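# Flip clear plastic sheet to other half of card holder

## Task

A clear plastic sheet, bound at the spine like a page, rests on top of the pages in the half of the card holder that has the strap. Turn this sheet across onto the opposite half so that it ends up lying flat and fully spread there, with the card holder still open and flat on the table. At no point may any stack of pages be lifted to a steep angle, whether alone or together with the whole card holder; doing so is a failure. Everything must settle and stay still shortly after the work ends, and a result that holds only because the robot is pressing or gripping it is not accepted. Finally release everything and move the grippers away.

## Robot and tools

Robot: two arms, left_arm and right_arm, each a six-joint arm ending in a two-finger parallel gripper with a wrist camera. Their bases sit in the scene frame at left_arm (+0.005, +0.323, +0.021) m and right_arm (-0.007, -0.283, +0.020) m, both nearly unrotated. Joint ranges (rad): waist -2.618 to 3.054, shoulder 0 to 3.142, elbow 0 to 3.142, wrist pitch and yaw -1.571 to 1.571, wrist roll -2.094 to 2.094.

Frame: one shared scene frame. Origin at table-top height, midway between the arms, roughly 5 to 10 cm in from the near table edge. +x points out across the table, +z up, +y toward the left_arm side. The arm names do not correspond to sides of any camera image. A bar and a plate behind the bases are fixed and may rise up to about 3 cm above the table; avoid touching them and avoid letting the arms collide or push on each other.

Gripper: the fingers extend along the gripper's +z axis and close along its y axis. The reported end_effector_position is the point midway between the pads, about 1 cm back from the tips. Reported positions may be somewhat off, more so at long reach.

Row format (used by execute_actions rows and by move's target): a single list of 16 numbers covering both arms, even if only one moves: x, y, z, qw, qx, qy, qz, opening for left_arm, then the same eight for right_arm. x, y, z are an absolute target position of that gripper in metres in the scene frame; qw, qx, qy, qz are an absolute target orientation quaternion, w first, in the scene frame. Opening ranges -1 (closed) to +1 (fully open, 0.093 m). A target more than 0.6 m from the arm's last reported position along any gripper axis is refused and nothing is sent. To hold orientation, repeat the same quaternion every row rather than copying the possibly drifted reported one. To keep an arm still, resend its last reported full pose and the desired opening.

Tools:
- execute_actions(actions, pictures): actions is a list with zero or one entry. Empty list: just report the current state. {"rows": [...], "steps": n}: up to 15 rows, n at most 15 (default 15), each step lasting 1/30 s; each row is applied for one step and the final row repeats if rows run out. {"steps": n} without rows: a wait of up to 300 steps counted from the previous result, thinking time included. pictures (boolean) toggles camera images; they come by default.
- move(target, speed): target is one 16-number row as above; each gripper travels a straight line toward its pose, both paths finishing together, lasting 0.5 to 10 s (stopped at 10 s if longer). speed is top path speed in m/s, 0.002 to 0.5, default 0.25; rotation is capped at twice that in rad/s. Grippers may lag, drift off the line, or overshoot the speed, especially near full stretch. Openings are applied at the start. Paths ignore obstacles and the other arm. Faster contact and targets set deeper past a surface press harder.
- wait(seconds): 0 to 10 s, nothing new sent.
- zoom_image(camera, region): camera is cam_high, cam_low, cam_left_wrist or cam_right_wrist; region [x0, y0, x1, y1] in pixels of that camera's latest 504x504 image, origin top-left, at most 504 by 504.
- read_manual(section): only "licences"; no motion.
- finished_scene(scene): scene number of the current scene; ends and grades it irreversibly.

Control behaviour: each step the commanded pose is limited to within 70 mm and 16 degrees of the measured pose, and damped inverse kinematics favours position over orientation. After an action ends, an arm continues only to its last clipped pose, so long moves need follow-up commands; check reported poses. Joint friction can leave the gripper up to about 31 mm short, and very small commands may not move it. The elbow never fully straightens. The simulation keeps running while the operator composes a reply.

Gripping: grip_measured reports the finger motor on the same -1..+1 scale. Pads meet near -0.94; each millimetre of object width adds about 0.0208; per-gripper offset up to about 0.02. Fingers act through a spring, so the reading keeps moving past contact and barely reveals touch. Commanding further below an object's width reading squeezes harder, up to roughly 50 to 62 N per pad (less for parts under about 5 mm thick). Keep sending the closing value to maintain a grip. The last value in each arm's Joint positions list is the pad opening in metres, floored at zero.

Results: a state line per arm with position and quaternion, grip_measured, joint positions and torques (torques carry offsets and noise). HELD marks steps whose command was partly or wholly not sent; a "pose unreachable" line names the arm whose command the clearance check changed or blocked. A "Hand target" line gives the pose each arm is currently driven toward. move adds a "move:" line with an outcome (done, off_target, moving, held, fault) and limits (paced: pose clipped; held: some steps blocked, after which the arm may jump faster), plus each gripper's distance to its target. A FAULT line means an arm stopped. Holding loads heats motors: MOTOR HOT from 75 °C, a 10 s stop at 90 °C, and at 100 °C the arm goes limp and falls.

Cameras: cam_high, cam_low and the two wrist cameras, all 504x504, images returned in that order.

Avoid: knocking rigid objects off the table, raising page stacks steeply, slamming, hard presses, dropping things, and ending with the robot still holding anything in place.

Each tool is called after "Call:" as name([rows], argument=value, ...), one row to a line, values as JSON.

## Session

Call:
execute_actions(actions=[])

Scene clock: 0.00 s of 4800.00 s.
left_arm: end_effector_position=(+0.3797, +0.3158, +0.4176) grip_measured=+0.987 end_effector_quat_wxyz=(+0.704, +0.013, +0.710, -0.007) | right_arm: end_effector_position=(+0.3551, -0.2932, +0.4309) grip_measured=+0.984 end_effector_quat_wxyz=(+0.713, +0.009, +0.701, -0.032)
Joint positions: left_arm=[-0.001  1.036  1.031 -0.001  0.005  0.014  0.093] | right_arm=[-0.003  1.041  1.048 -0.015  0.015 -0.014  0.092]
Joint velocities: left_arm=[-0.002 -0.012 -0.012 -0.022 -0.051  0.066  0.   ] | right_arm=[ 0.002 -0.007 -0.007 -0.066 -0.007  0.007 -0.   ]
Joint torques (N m, as the arm reports them, + toward a larger angle): no reading
Hand target (left_arm): +0.380, +0.316, +0.418; +0.704, +0.013, +0.710, -0.007
Hand target (right_arm): +0.355, -0.293, +0.431; +0.713, +0.009, +0.701, -0.032

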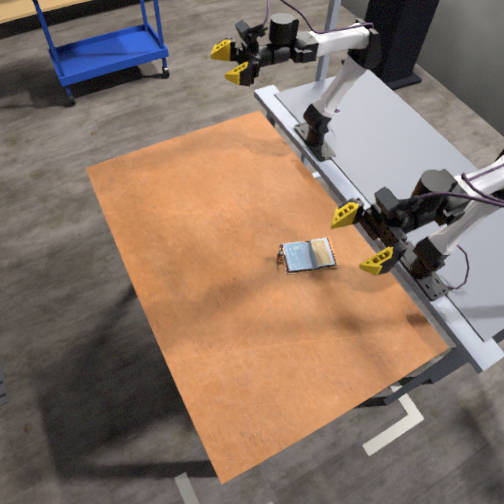

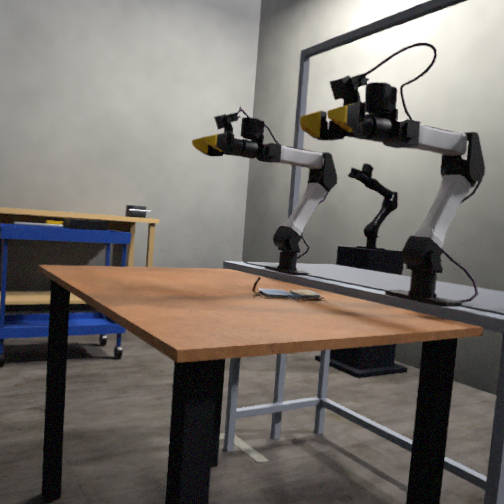

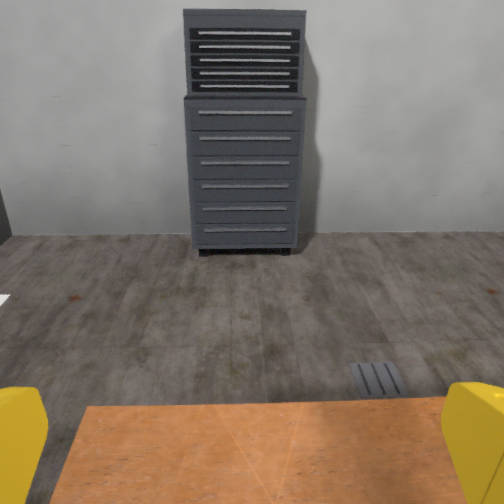

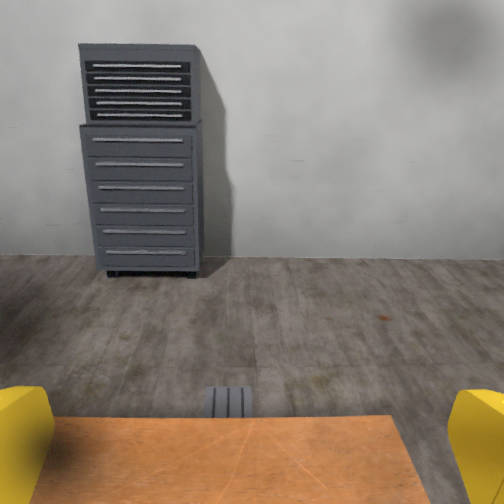

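Call:
zoom_image(camera="cam_high", region=[265, 220, 355, 290])

Call:
zoom_image(camera="cam_low", region=[240, 265, 335, 310])

Region (265, 220, 355, 290) of cam_high's 504x504 image, scaled by 5.600, with more detail than that image has.

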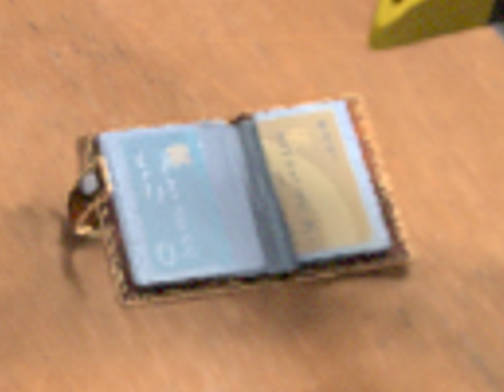

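Region (240, 265, 335, 310) of cam_low's 504x504 image, scaled by 5.305, with more detail than that image has; it fills the top 239 rows of this view, and the rest is white.

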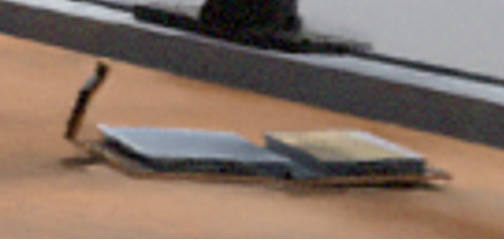

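Call:
move(target=[0.227, 0.134, 0.07, 0, -0.5, 0.866, 0, -0.52, 0.36, 0.0, 0.11, -0.117, -0.3214, 0.883, 0.3214, -0.108])

Scene clock: 43.80 s of 4800.00 s.
left_arm: end_effector_position=(+0.2299, +0.1370, +0.0815) grip_measured=-0.518 end_effector_quat_wxyz=(+0.003, -0.494, +0.869, -0.014) | right_arm: end_effector_position=(+0.3618, -0.0005, +0.1162) grip_measured=-0.107 end_effector_quat_wxyz=(-0.074, -0.325, +0.886, +0.321)
Joint positions: left_arm=[-0.672  1.661  1.124 -1.005 -0.003 -1.727  0.02 ] | right_arm=[ 0.454  2.503  2.354 -1.569 -0.69  -0.339  0.04 ]
Joint velocities: left_arm=[-0.002 -0.007 -0.002 -0.022 -0.037 -0.11   0.   ] | right_arm=[ 0.002 -0.012 -0.012  0.007  0.037 -0.037 -0.001]
Joint torques (N m, as the arm reports them, + toward a larger angle): left_arm=[-0.36 -6.82  5.73  0.35 -0.03 -0.07] | right_arm=[  0.39 -12.16   6.95   0.03  -0.6   -0.09]
Hand target (left_arm): +0.225, +0.138, +0.073; -0.005, -0.496, +0.868, -0.006
Hand target (right_arm): +0.360, -0.000, +0.113; -0.082, -0.326, +0.885, +0.322
Off the commanded pose (left_arm): 0.012 m, 2 deg.
Off the commanded pose (right_arm): 0.007 m, 5 deg.
joint sent to its limit (right arm) — the command would take joint 4 (wrist pitch) past its lower limit, so that joint was sent only as far as its limit.
After step 90, 36.13 s passed at rest.
move: off_target (left_arm, right_arm)

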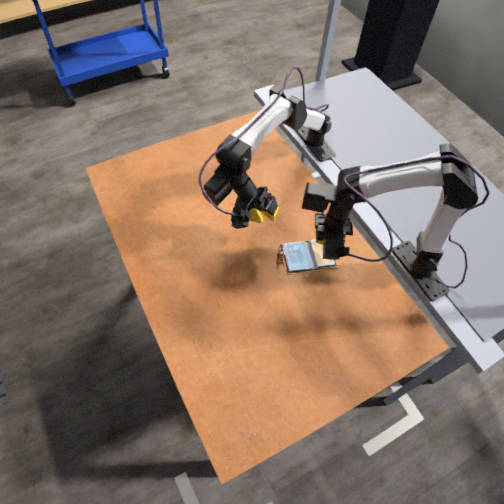

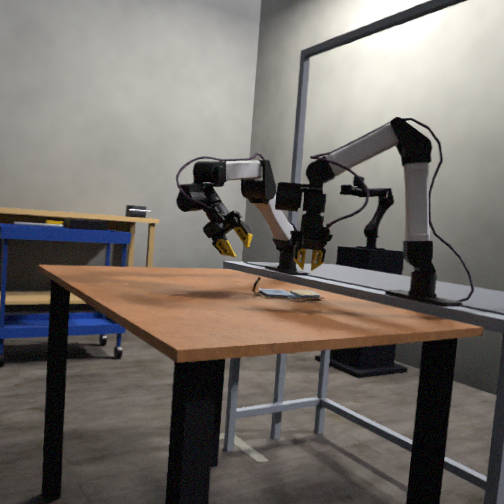

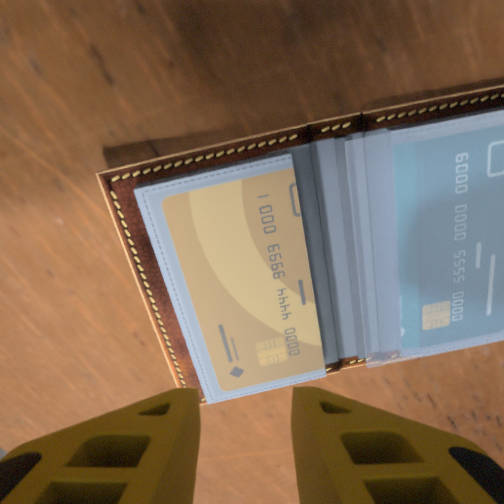

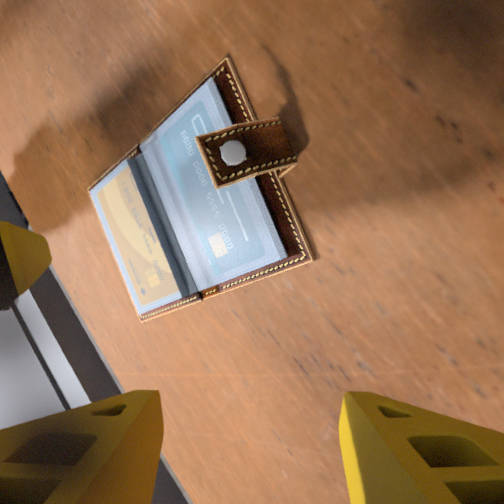

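Call:
zoom_image(camera="cam_right_wrist", region=[190, 170, 330, 300])

Region (190, 170, 330, 300) of cam_right_wrist's 504x504 image, scaled by 3.600, with more detail than that image has; it fills the top 468 rows of this view, and the rest is white.

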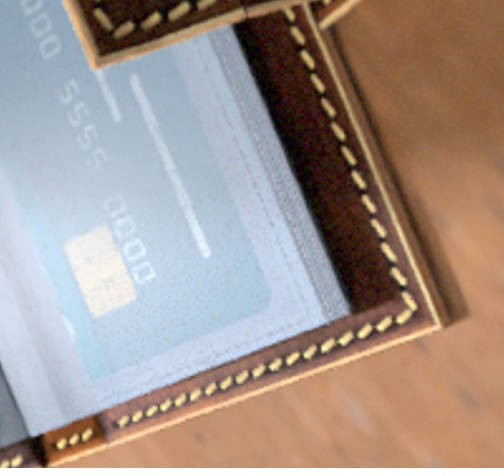

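Call:
move(target=[0.348, 0.089, 0.085, 0, 0.1607, 0.987, 0, -0.108, 0.32, -0.16, 0.13, -0.0594, -0.1631, 0.9254, 0.3368, -0.108], speed=0.2)

Scene clock: 91.23 s of 4800.00 s.
left_arm: end_effector_position=(+0.3428, +0.0859, +0.0875) grip_measured=-0.110 end_effector_quat_wxyz=(+0.001, +0.160, +0.987, -0.004) | right_arm: end_effector_position=(+0.3214, -0.1541, +0.1328) grip_measured=-0.107 end_effector_quat_wxyz=(-0.060, -0.164, +0.924, +0.341)
Joint positions: left_arm=[-0.591  2.133  1.783 -1.214 -0.002 -0.293  0.04 ] | right_arm=[ 0.096  2.063  1.649 -1.429 -0.692 -0.387  0.04 ]
Joint velocities: left_arm=[-0.007  0.002  0.007  0.022 -0.051 -0.007 -0.   ] | right_arm=[ 0.007 -0.007 -0.002  0.081  0.037 -0.037 -0.   ]
Joint torques (N m, as the arm reports them, + toward a larger angle): left_arm=[  0.65 -11.47   9.49   0.19  -0.14   0.08] | right_arm=[ -0.62 -10.57   4.    -0.04  -0.47  -0.1 ]
Hand target (left_arm): +0.348, +0.088, +0.087; +0.001, +0.161, +0.987, -0.001
Hand target (right_arm): +0.318, -0.159, +0.130; -0.062, -0.163, +0.925, +0.337
Off the commanded pose (left_arm): 0.007 m, 0 deg.
Off the commanded pose (right_arm): 0.007 m, 1 deg.
After step 90, 40.50 s passed at rest.
move: done

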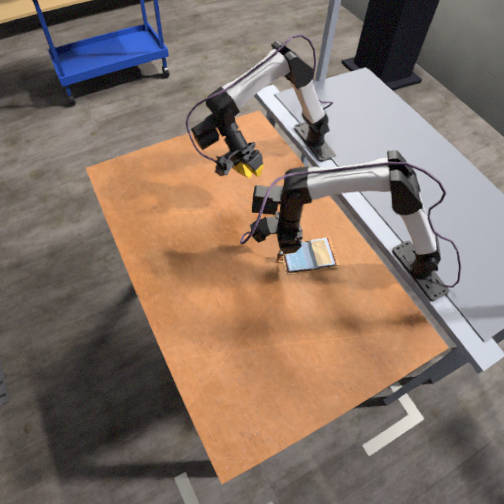

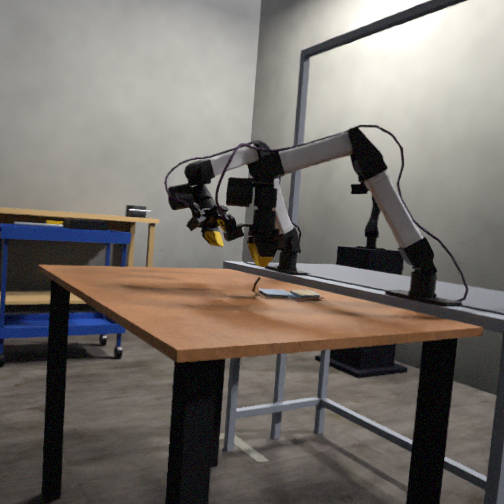

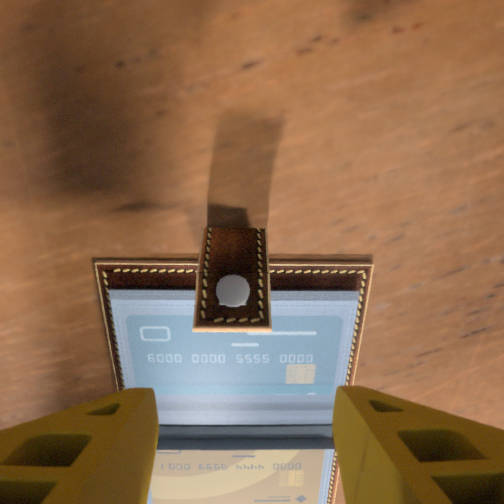

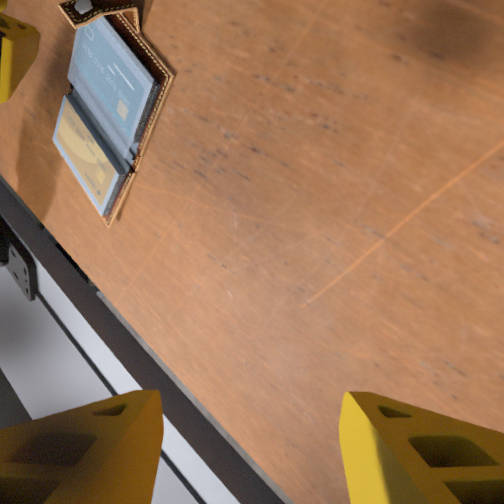

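Call:
move(target=[0.358, 0.090, 0.014, 0, 0.1607, 0.987, 0, -0.108, 0.32, -0.16, 0.13, -0.0594, -0.1631, 0.9254, 0.3368, -0.108], speed=0.06)

Scene clock: 96.27 s of 4800.00 s.
left_arm: end_effector_position=(+0.3587, +0.0835, +0.0244) grip_measured=-0.110 end_effector_quat_wxyz=(+0.007, +0.161, +0.987, -0.007) | right_arm: end_effector_position=(+0.3214, -0.1542, +0.1327) grip_measured=-0.107 end_effector_quat_wxyz=(-0.060, -0.165, +0.924, +0.341)
Joint positions: left_arm=[-0.573  2.232  1.686 -1.005 -0.002 -0.273  0.04 ] | right_arm=[ 0.096  2.063  1.649 -1.429 -0.691 -0.388  0.04 ]
Joint velocities: left_arm=[ 0.017 -0.002 -0.017  0.022 -0.066  0.051 -0.   ] | right_arm=[ 0.002 -0.017 -0.007 -0.007  0.037  0.007 -0.   ]
Joint torques (N m, as the arm reports them, + toward a larger angle): left_arm=[  0.59 -12.45   5.77   0.41  -0.13   0.1 ] | right_arm=[ -0.84 -10.49   4.36  -0.03  -0.47  -0.1 ]
Hand target (left_arm): +0.358, +0.090, +0.014; -0.000, +0.161, +0.987, -0.000
Hand target (right_arm): +0.320, -0.160, +0.130; -0.060, -0.163, +0.925, +0.337
Off the commanded pose (left_arm): 0.012 m, 1 deg.
Off the commanded pose (right_arm): 0.007 m, 1 deg.
After step 90, 0.33 s passed at rest.
move: off_target (left_arm)

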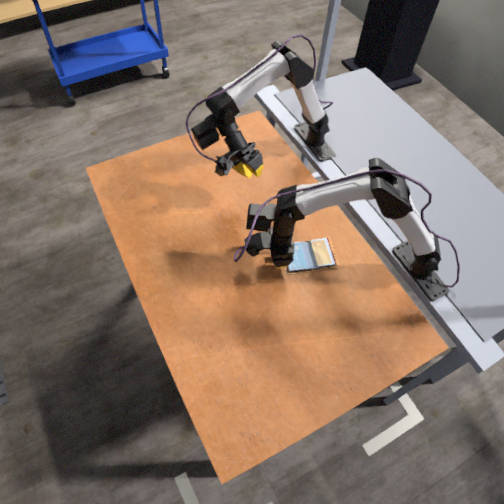

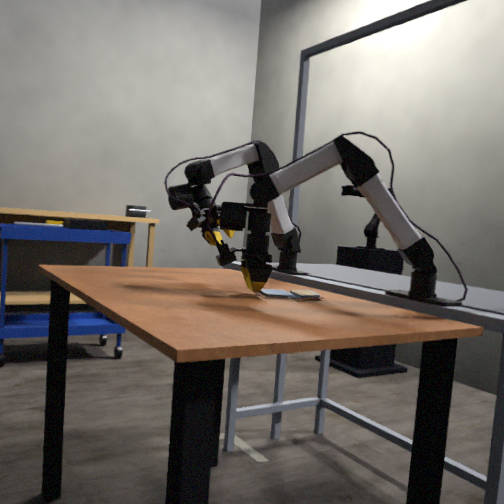

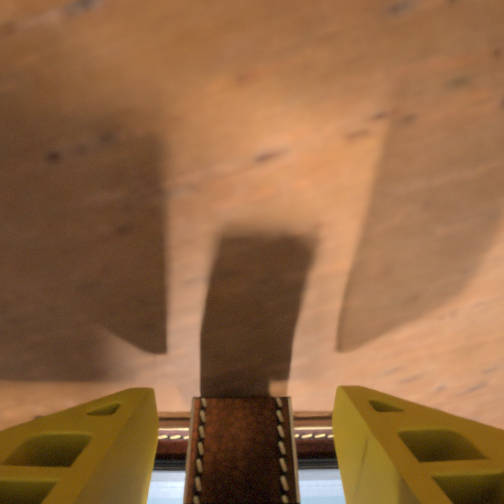

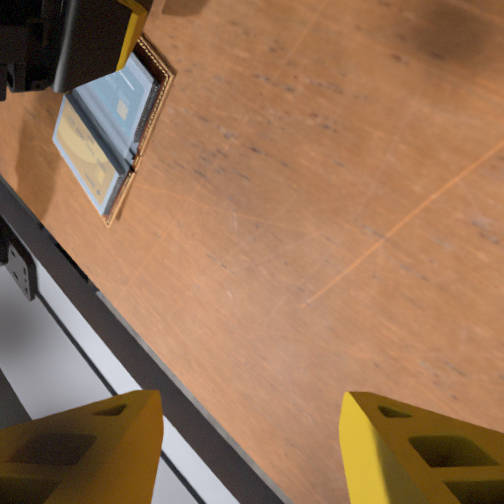

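Call:
move(target=[0.333, 0.040, 0.022, 0, 0.346, 0.938, 0, -0.40, 0.32, -0.20, 0.13, -0.0594, -0.1631, 0.9254, 0.3368, -0.108], speed=0.04)

Call:
move(target=[0.288, 0.002, 0.022, 0, 0.526, 0.850, 0, -0.40, 0.32, -0.20, 0.13, -0.0594, -0.1631, 0.9254, 0.3368, -0.108], speed=0.04)

Scene clock: 106.07 s of 4800.00 s.
left_arm: end_effector_position=(+0.3336, +0.0464, +0.0236) grip_measured=-0.398 end_effector_quat_wxyz=(+0.000, +0.335, +0.942, -0.002) | right_arm: end_effector_position=(+0.3189, -0.1943, +0.1343) grip_measured=-0.107 end_effector_quat_wxyz=(-0.053, -0.167, +0.924, +0.340)
Joint positions: left_arm=[-0.678  2.259  1.727 -1.036 -0.004 -0.018  0.026] | right_arm=[-0.012  2.063  1.649 -1.495 -0.659 -0.519  0.04 ]
Joint velocities: left_arm=[-0.007 -0.007  0.002 -0.051 -0.081 -0.007  0.   ] | right_arm=[ 0.002 -0.012 -0.022 -0.066 -0.022  0.022 -0.   ]
Joint torques (N m, as the arm reports them, + toward a larger angle): left_arm=[ -0.9  -12.36   9.28   0.22  -0.11   0.08] | right_arm=[-0.78 -8.71  6.29 -0.35 -0.46 -0.11]
Hand target (left_arm): +0.333, +0.040, +0.022; +0.000, +0.346, +0.938, +0.000
Hand target (right_arm): +0.319, -0.200, +0.130; -0.060, -0.163, +0.925, +0.338
Off the commanded pose (left_arm): 0.007 m, 1 deg.
Off the commanded pose (right_arm): 0.007 m, 1 deg.
After step 90, 1.77 s passed at rest.
move: done

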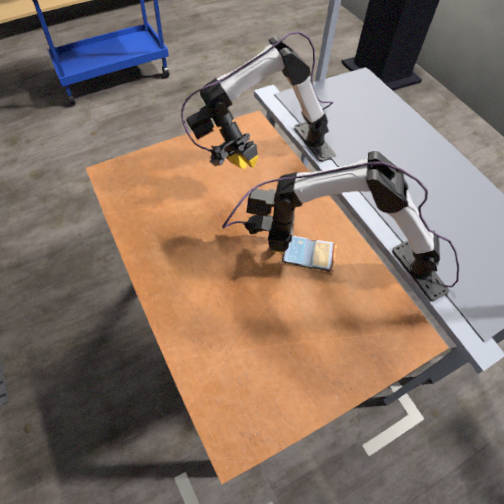

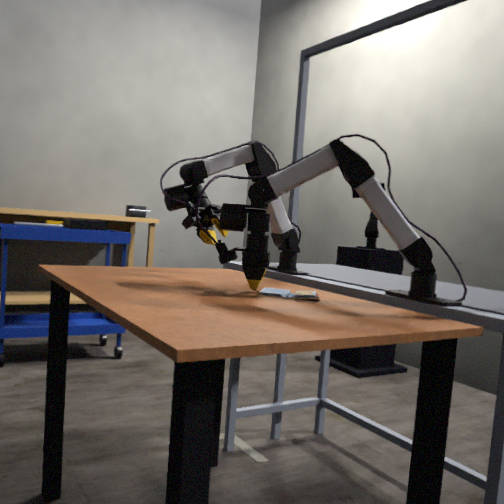

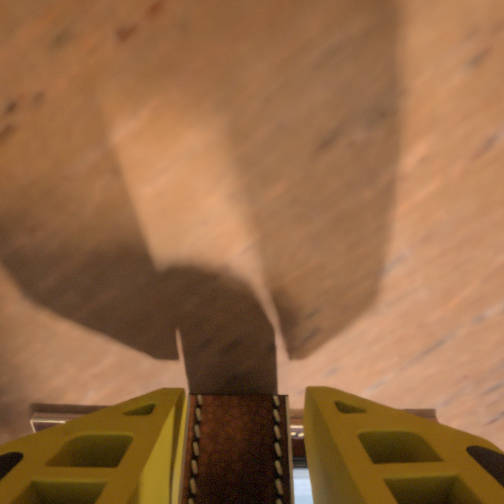

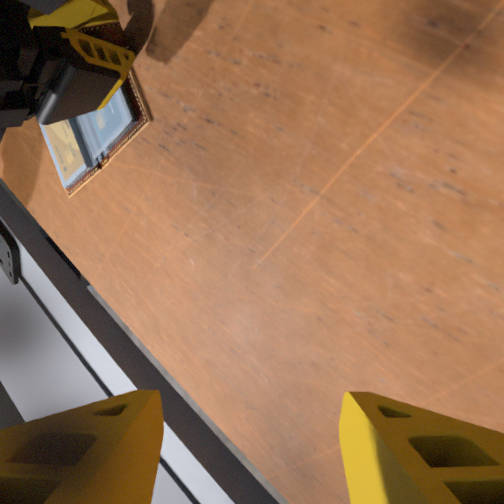

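Scene clock: 111.60 s of 4800.00 s.
left_arm: end_effector_position=(+0.2929, +0.0042, +0.0241) grip_measured=-0.398 end_effector_quat_wxyz=(+0.001, +0.517, +0.856, -0.002) | right_arm: end_effector_position=(+0.3189, -0.1945, +0.1342) grip_measured=-0.107 end_effector_quat_wxyz=(-0.053, -0.167, +0.924, +0.339)
Joint positions: left_arm=[-0.815  2.259  1.727 -1.036 -0.004  0.248  0.026] | right_arm=[-0.012  2.063  1.649 -1.495 -0.658 -0.519  0.04 ]
Joint velocities: left_arm=[ 0.002  0.002  0.007 -0.022 -0.081 -0.007  0.   ] | right_arm=[-0.002 -0.002 -0.002 -0.007  0.037 -0.037 -0.   ]
Joint torques (N m, as the arm reports them, + toward a larger angle): left_arm=[ -0.88 -14.03   6.53   0.32  -0.06   0.08] | right_arm=[-0.83 -8.74  6.28 -0.34 -0.45 -0.1 ]
Hand target (left_arm): +0.288, +0.003, +0.022; -0.000, +0.526, +0.850, +0.000
Hand target (right_arm): +0.320, -0.200, +0.130; -0.059, -0.163, +0.925, +0.337
Off the commanded pose (left_arm): 0.006 m, 1 deg.
Off the commanded pose (right_arm): 0.007 m, 1 deg.
move: done

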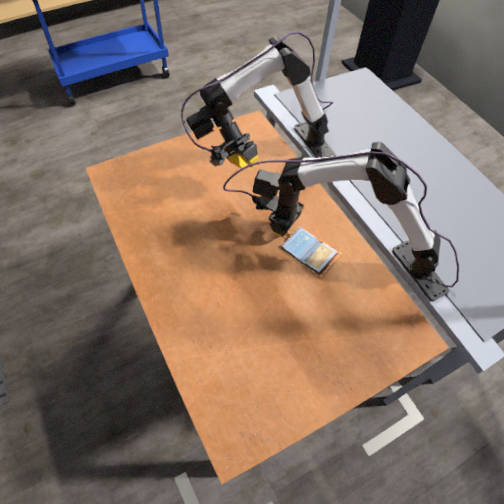

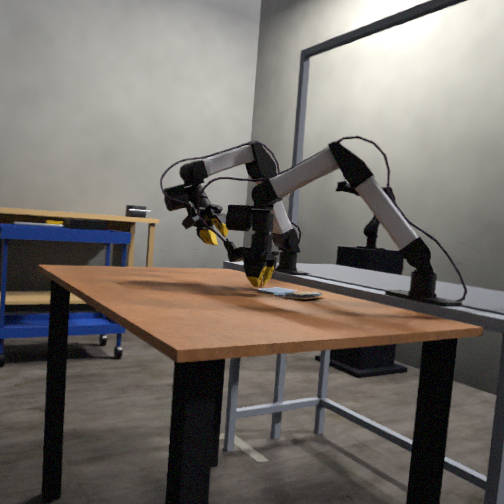

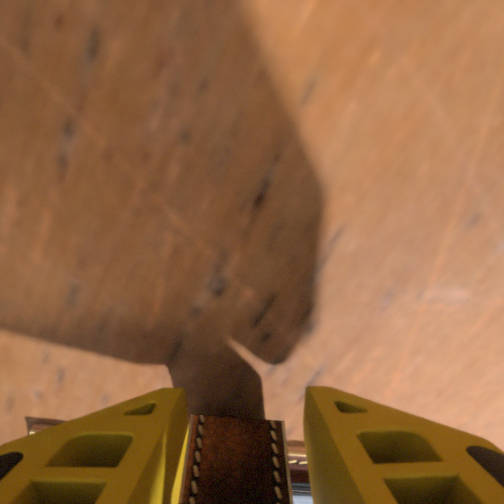

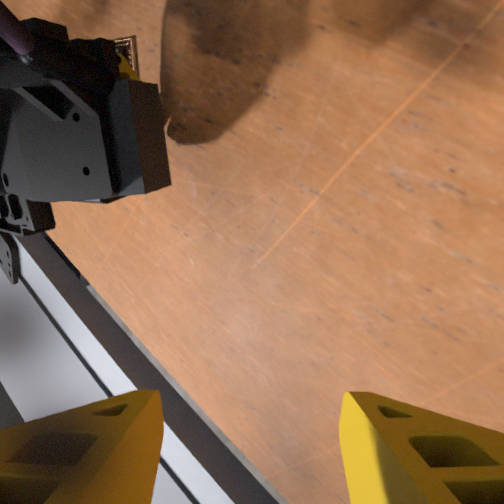

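Call:
move(target=[0.293, 0.004, 0.11, 0, 0.526, 0.850, 0, -0.108, 0.32, -0.20, 0.13, -0.0594, -0.1631, 0.9254, 0.3368, -0.108], speed=0.12)

Scene clock: 114.87 s of 4800.00 s.
left_arm: end_effector_position=(+0.2910, +0.0072, +0.0978) grip_measured=-0.110 end_effector_quat_wxyz=(-0.014, +0.521, +0.853, +0.002) | right_arm: end_effector_position=(+0.3189, -0.1945, +0.1342) grip_measured=-0.107 end_effector_quat_wxyz=(-0.053, -0.167, +0.924, +0.339)
Joint positions: left_arm=[-0.815  2.228  1.972 -1.344 -0.004  0.259  0.04 ] | right_arm=[-0.012  2.063  1.649 -1.495 -0.658 -0.519  0.04 ]
Joint velocities: left_arm=[-0.017  0.002  0.017  0.051  0.022 -0.022  0.   ] | right_arm=[ 0.007  0.012 -0.002 -0.051 -0.022 -0.022 -0.   ]
Joint torques (N m, as the arm reports them, + toward a larger angle): left_arm=[ -0.28 -15.19   9.31   0.11  -0.08   0.09] | right_arm=[-0.84 -8.74  6.29 -0.34 -0.44 -0.1 ]
Hand target (left_arm): +0.293, +0.004, +0.110; -0.000, +0.526, +0.850, +0.000
Hand target (right_arm): +0.320, -0.200, +0.130; -0.059, -0.163, +0.925, +0.337
Off the commanded pose (left_arm): 0.013 m, 2 deg.
Off the commanded pose (right_arm): 0.007 m, 1 deg.
move: off_target (left_arm)

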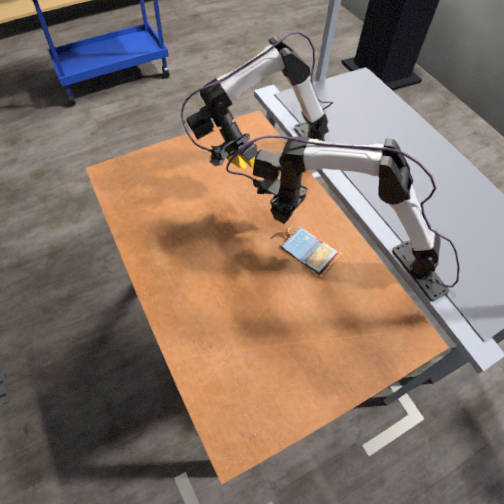

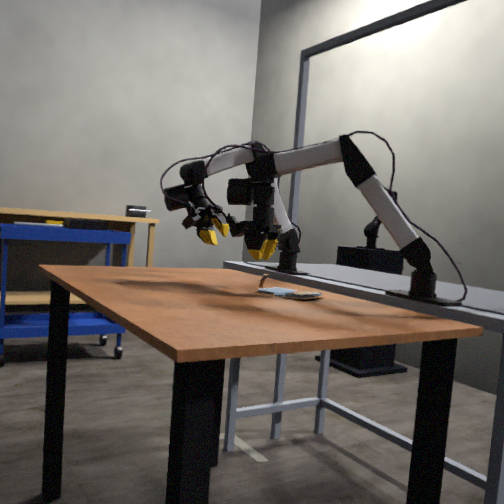

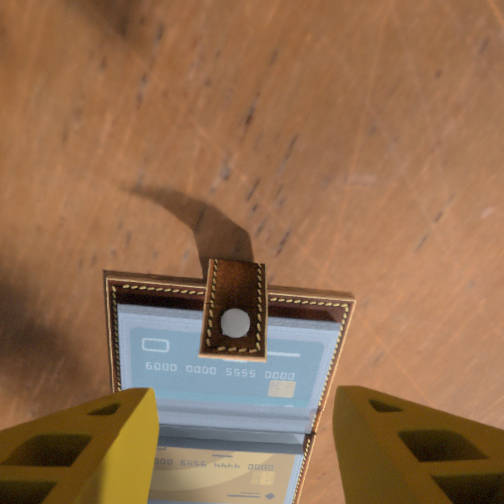

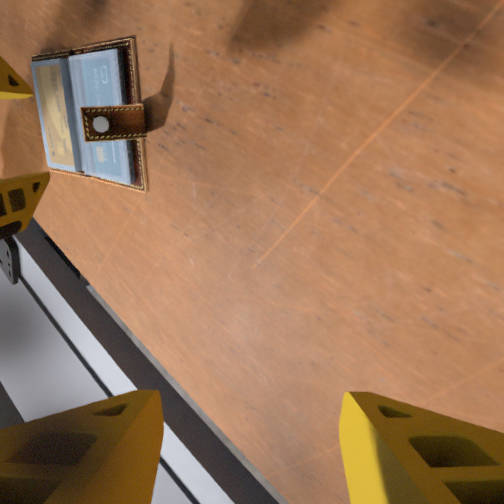

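Call:
move(target=[0.236, 0.1435, 0.06, 0, -0.1736, 0.9848, 0, -0.52, 0.33, -0.06, 0.10, -0.0594, -0.1631, 0.9254, 0.3368, -0.108], speed=0.15)

Call:
move(target=[0.236, 0.1435, 0.012, 0, -0.1736, 0.9848, 0, -0.52, 0.320, 0.046, 0.04, -0.0594, -0.1631, 0.9254, 0.3368, -0.108], speed=0.08)

Scene clock: 135.10 s of 4800.00 s.
left_arm: end_effector_position=(+0.2351, +0.1393, +0.0575) grip_measured=-0.518 end_effector_quat_wxyz=(-0.005, -0.164, +0.987, +0.003) | right_arm: end_effector_position=(+0.3299, -0.0632, +0.1091) grip_measured=-0.107 end_effector_quat_wxyz=(-0.050, -0.167, +0.926, +0.336)
Joint positions: left_arm=[-0.654  1.738  1.111 -0.956 -0.004 -1.006  0.02 ] | right_arm=[ 0.332  2.094  1.626 -1.15  -0.718 -0.076  0.04 ]
Joint velocities: left_arm=[-0.007  0.012  0.007 -0.022 -0.022 -0.11  -0.001] | right_arm=[-0.012  0.012 -0.002  0.007 -0.007  0.037 -0.001]
Joint torques (N m, as the arm reports them, + toward a larger angle): left_arm=[  0.58 -10.68   5.32   0.32  -0.13  -0.07] | right_arm=[ 0.65 -9.    5.91  0.59 -0.6   0.07]
Hand target (left_arm): +0.235, +0.143, +0.059; -0.000, -0.173, +0.985, -0.000
Hand target (right_arm): +0.332, -0.061, +0.100; -0.056, -0.162, +0.926, +0.335
Off the commanded pose (left_arm): 0.005 m, 1 deg.
Off the commanded pose (right_arm): 0.010 m, 1 deg.
After step 90, 11.93 s passed at rest.
move: done

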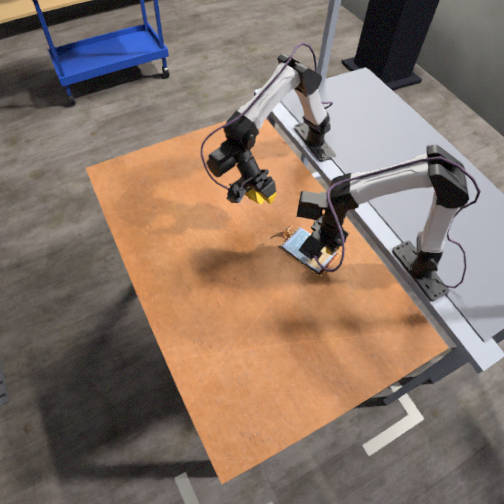

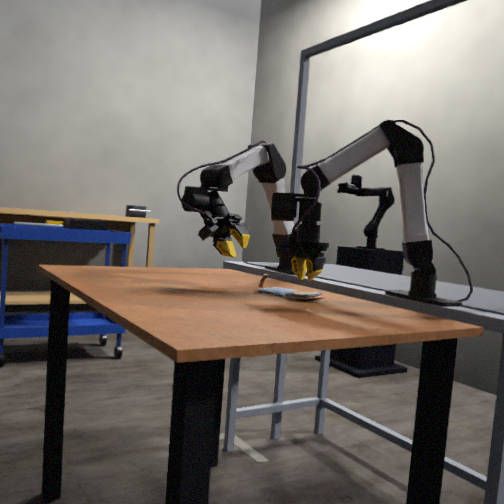

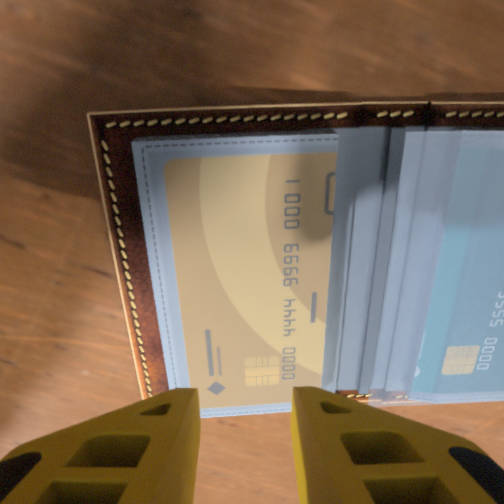

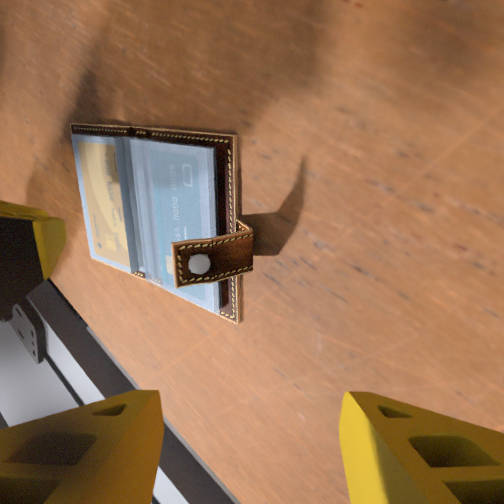

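Scene clock: 137.17 s of 4800.00 s.
left_arm: end_effector_position=(+0.2367, +0.1376, +0.0228) grip_measured=-0.518 end_effector_quat_wxyz=(+0.005, -0.164, +0.986, -0.008) | right_arm: end_effector_position=(+0.3185, +0.0453, +0.0484) grip_measured=-0.107 end_effector_quat_wxyz=(-0.056, -0.168, +0.923, +0.341)
Joint positions: left_arm=[-0.654  1.781  1.011 -0.782 -0.004 -1.006  0.02 ] | right_arm=[ 0.584  2.24   1.609 -0.778 -0.72   0.251  0.04 ]
Joint velocities: left_arm=[ 0.002 -0.012 -0.027 -0.037 -0.037  0.051  0.   ] | right_arm=[ 0.012 -0.012  0.002  0.022 -0.066 -0.022 -0.   ]
Joint torques (N m, as the arm reports them, + toward a larger angle): left_arm=[ 0.75 -7.01  4.94  0.51 -0.13 -0.06] | right_arm=[  0.35 -10.35   6.48   0.98  -0.46   0.06]
Hand target (left_arm): +0.235, +0.144, +0.013; -0.000, -0.173, +0.985, +0.000
Hand target (right_arm): +0.321, +0.046, +0.040; -0.057, -0.163, +0.926, +0.336
Off the commanded pose (left_arm): 0.012 m, 2 deg.
Off the commanded pose (right_arm): 0.009 m, 1 deg.
move: off_target (left_arm)

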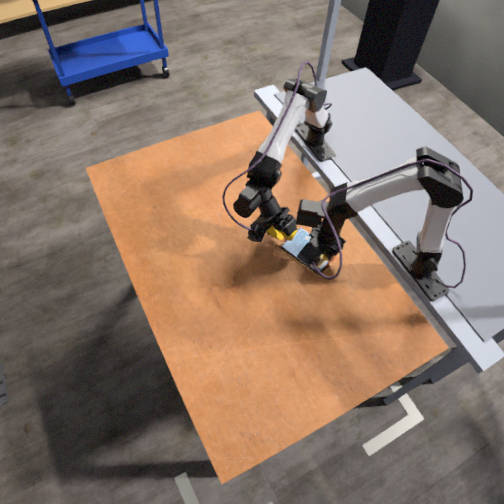

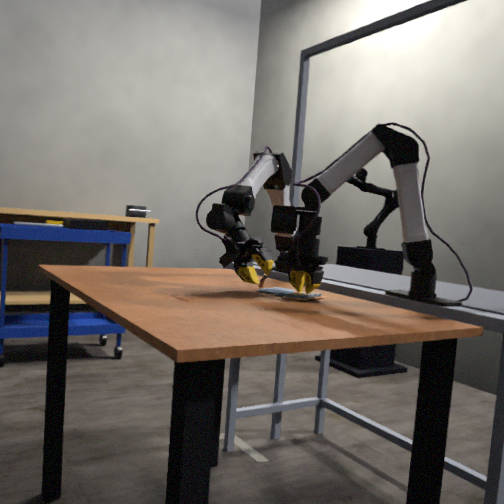

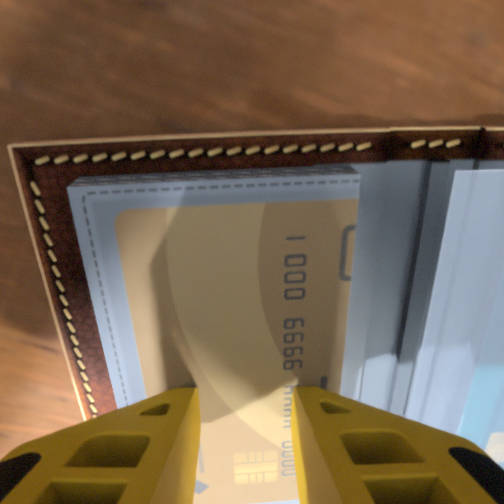

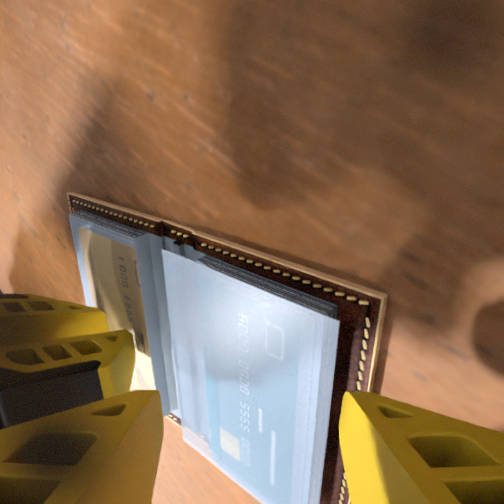

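Call:
move(target=[0.236, 0.1435, 0.003, 0, -0.1736, 0.9848, 0, -0.52, 0.318, 0.051, 0.020, -0.0594, -0.1631, 0.9254, 0.3368, -0.108], speed=0.02)

Call:
zoom_image(camera="cam_right_wrist", region=[260, 320, 420, 504])

Call:
zoom_image(camera="cam_low", region=[235, 262, 325, 305])

Scene clock: 147.73 s of 4800.00 s.
left_arm: end_effector_position=(+0.2391, +0.1358, +0.0205) grip_measured=-0.518 end_effector_quat_wxyz=(+0.009, -0.164, +0.986, -0.013) | right_arm: end_effector_position=(+0.3246, +0.0545, +0.0392) grip_measured=-0.107 end_effector_quat_wxyz=(-0.043, -0.173, +0.921, +0.348)
Joint positions: left_arm=[-0.654  1.785  1.004 -0.758 -0.005 -1.006  0.02 ] | right_arm=[ 0.595  2.267  1.609 -0.71  -0.72   0.268  0.04 ]
Joint velocities: left_arm=[-0.002 -0.012 -0.002  0.007 -0.037  0.022  0.001] | right_arm=[ 0.007 -0.027 -0.002 -0.007 -0.007 -0.007  0.   ]
Joint torques (N m, as the arm reports them, + toward a larger angle): left_arm=[ 0.8  -5.75  4.11  0.66 -0.15 -0.07] | right_arm=[  0.7  -10.32   4.06   1.08  -0.47   0.06]
Hand target (left_arm): +0.235, +0.144, +0.004; -0.000, -0.174, +0.985, -0.000
Hand target (right_arm): +0.318, +0.051, +0.021; -0.059, -0.163, +0.925, +0.337
Off the commanded pose (left_arm): 0.019 m, 2 deg.
Off the commanded pose (right_arm): 0.021 m, 3 deg.
After step 90, 5.90 s passed at rest.
move: off_target (left_arm, right_arm)

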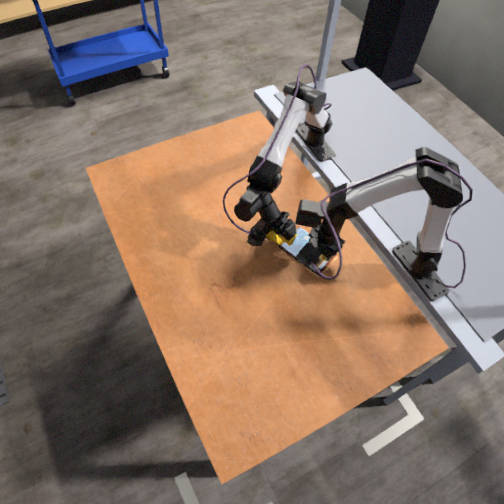

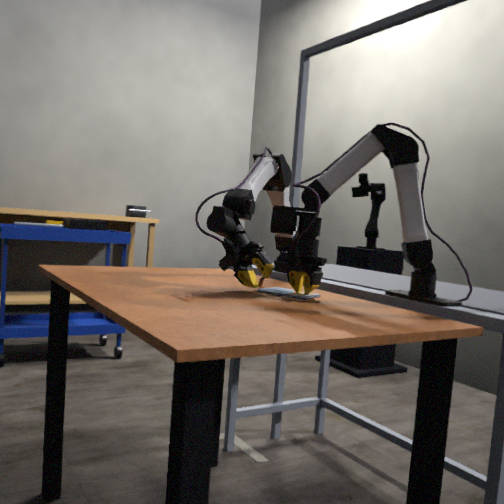

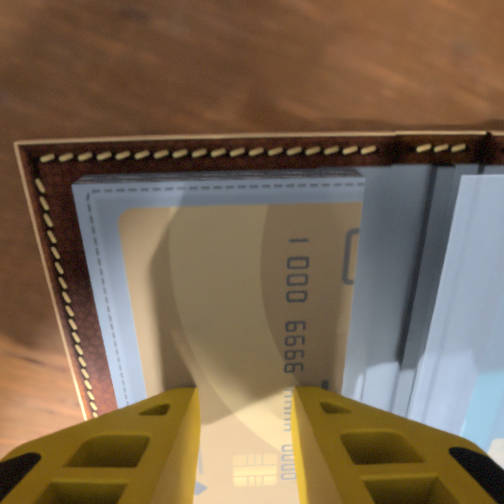

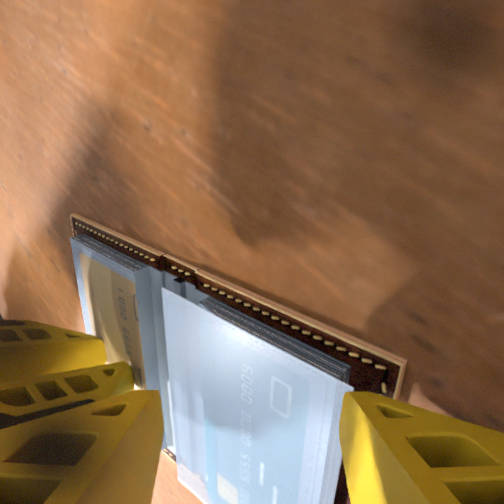

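Region (260, 320, 420, 504) of cam_right_wrist's 504x504 image, scaled by 2.739, with more detail than that image has; it fills the left 438 columns of this view, and the rest is white.

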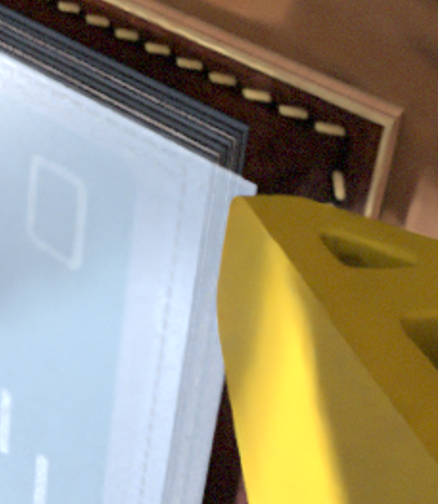

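Region (235, 262, 325, 305) of cam_low's 504x504 image, scaled by 5.600, with more detail than that image has; it fills the top 241 rows of this view, and the rest is white.

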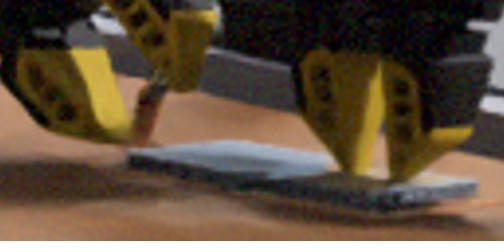

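Call:
execute_actions(actions=[])

Scene clock: 162.27 s of 4800.00 s.
left_arm: end_effector_position=(+0.2391, +0.1358, +0.0205) grip_measured=-0.518 end_effector_quat_wxyz=(+0.009, -0.164, +0.986, -0.013) | right_arm: end_effector_position=(+0.3250, +0.0547, +0.0393) grip_measured=-0.107 end_effector_quat_wxyz=(-0.042, -0.173, +0.920, +0.348)
Joint positions: left_arm=[-0.654  1.785  1.004 -0.758 -0.005 -1.006  0.02 ] | right_arm=[ 0.595  2.267  1.609 -0.707 -0.72   0.269  0.04 ]
Joint velocities: left_arm=[-0.002 -0.007 -0.002 -0.022 -0.051  0.037  0.   ] | right_arm=[ 0.017  0.017 -0.012 -0.051  0.022 -0.081 -0.   ]
Joint torques (N m, as the arm reports them, + toward a larger angle): left_arm=[ 0.8  -5.76  4.07  0.66 -0.13 -0.04] | right_arm=[  0.68 -10.32   4.09   1.08  -0.46   0.07]
Hand target (left_arm): +0.235, +0.144, +0.004; -0.000, -0.174, +0.985, -0.000
Hand target (right_arm): +0.318, +0.051, +0.021; -0.059, -0.163, +0.925, +0.337
Off the commanded pose (left_arm): 0.019 m, 2 deg.
Off the commanded pose (right_arm): 0.021 m, 3 deg.
Steps of this call (steps 1 to 90: nothing new was sent; then 11.53 s passed at rest). Readings (end_effector_position):
1: left_arm (+0.2391, +0.1358, +0.0205) | right_arm (+0.3247, +0.0545, +0.0392)
2: left_arm (+0.2391, +0.1358, +0.0205) | right_arm (+0.3248, +0.0545, +0.0393)
4: left_arm (+0.2391, +0.1358, +0.0205) | right_arm (+0.3249, +0.0546, +0.0393)
8: left_arm (+0.2391, +0.1358, +0.0205) | right_arm (+0.3250, +0.0547, +0.0393)
90: the state above

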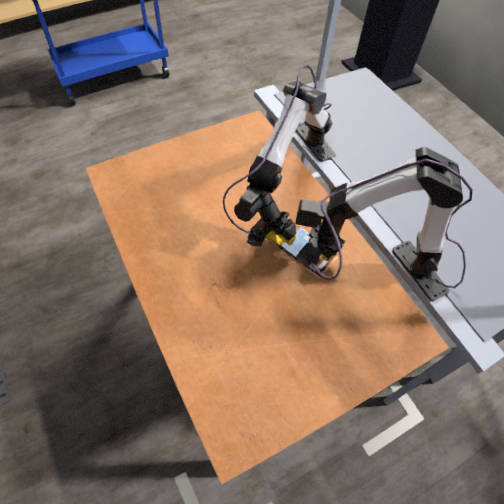

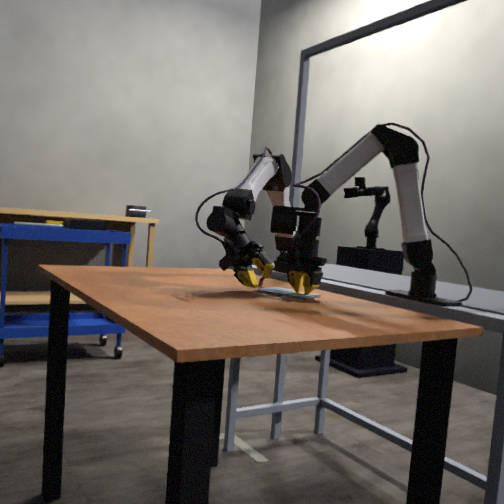

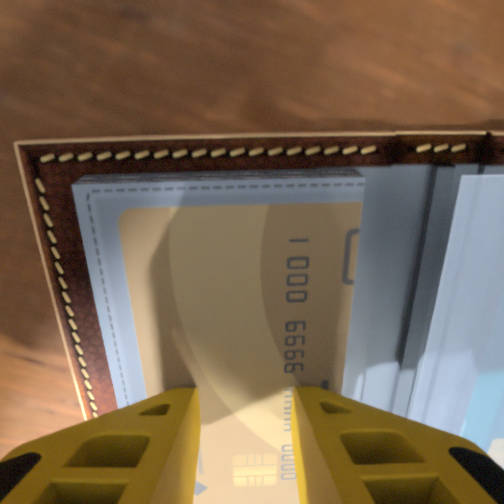

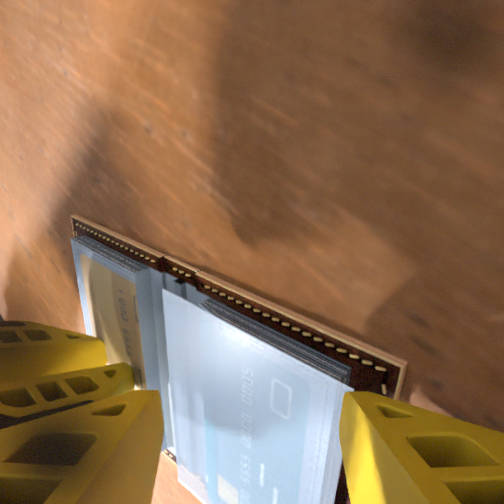

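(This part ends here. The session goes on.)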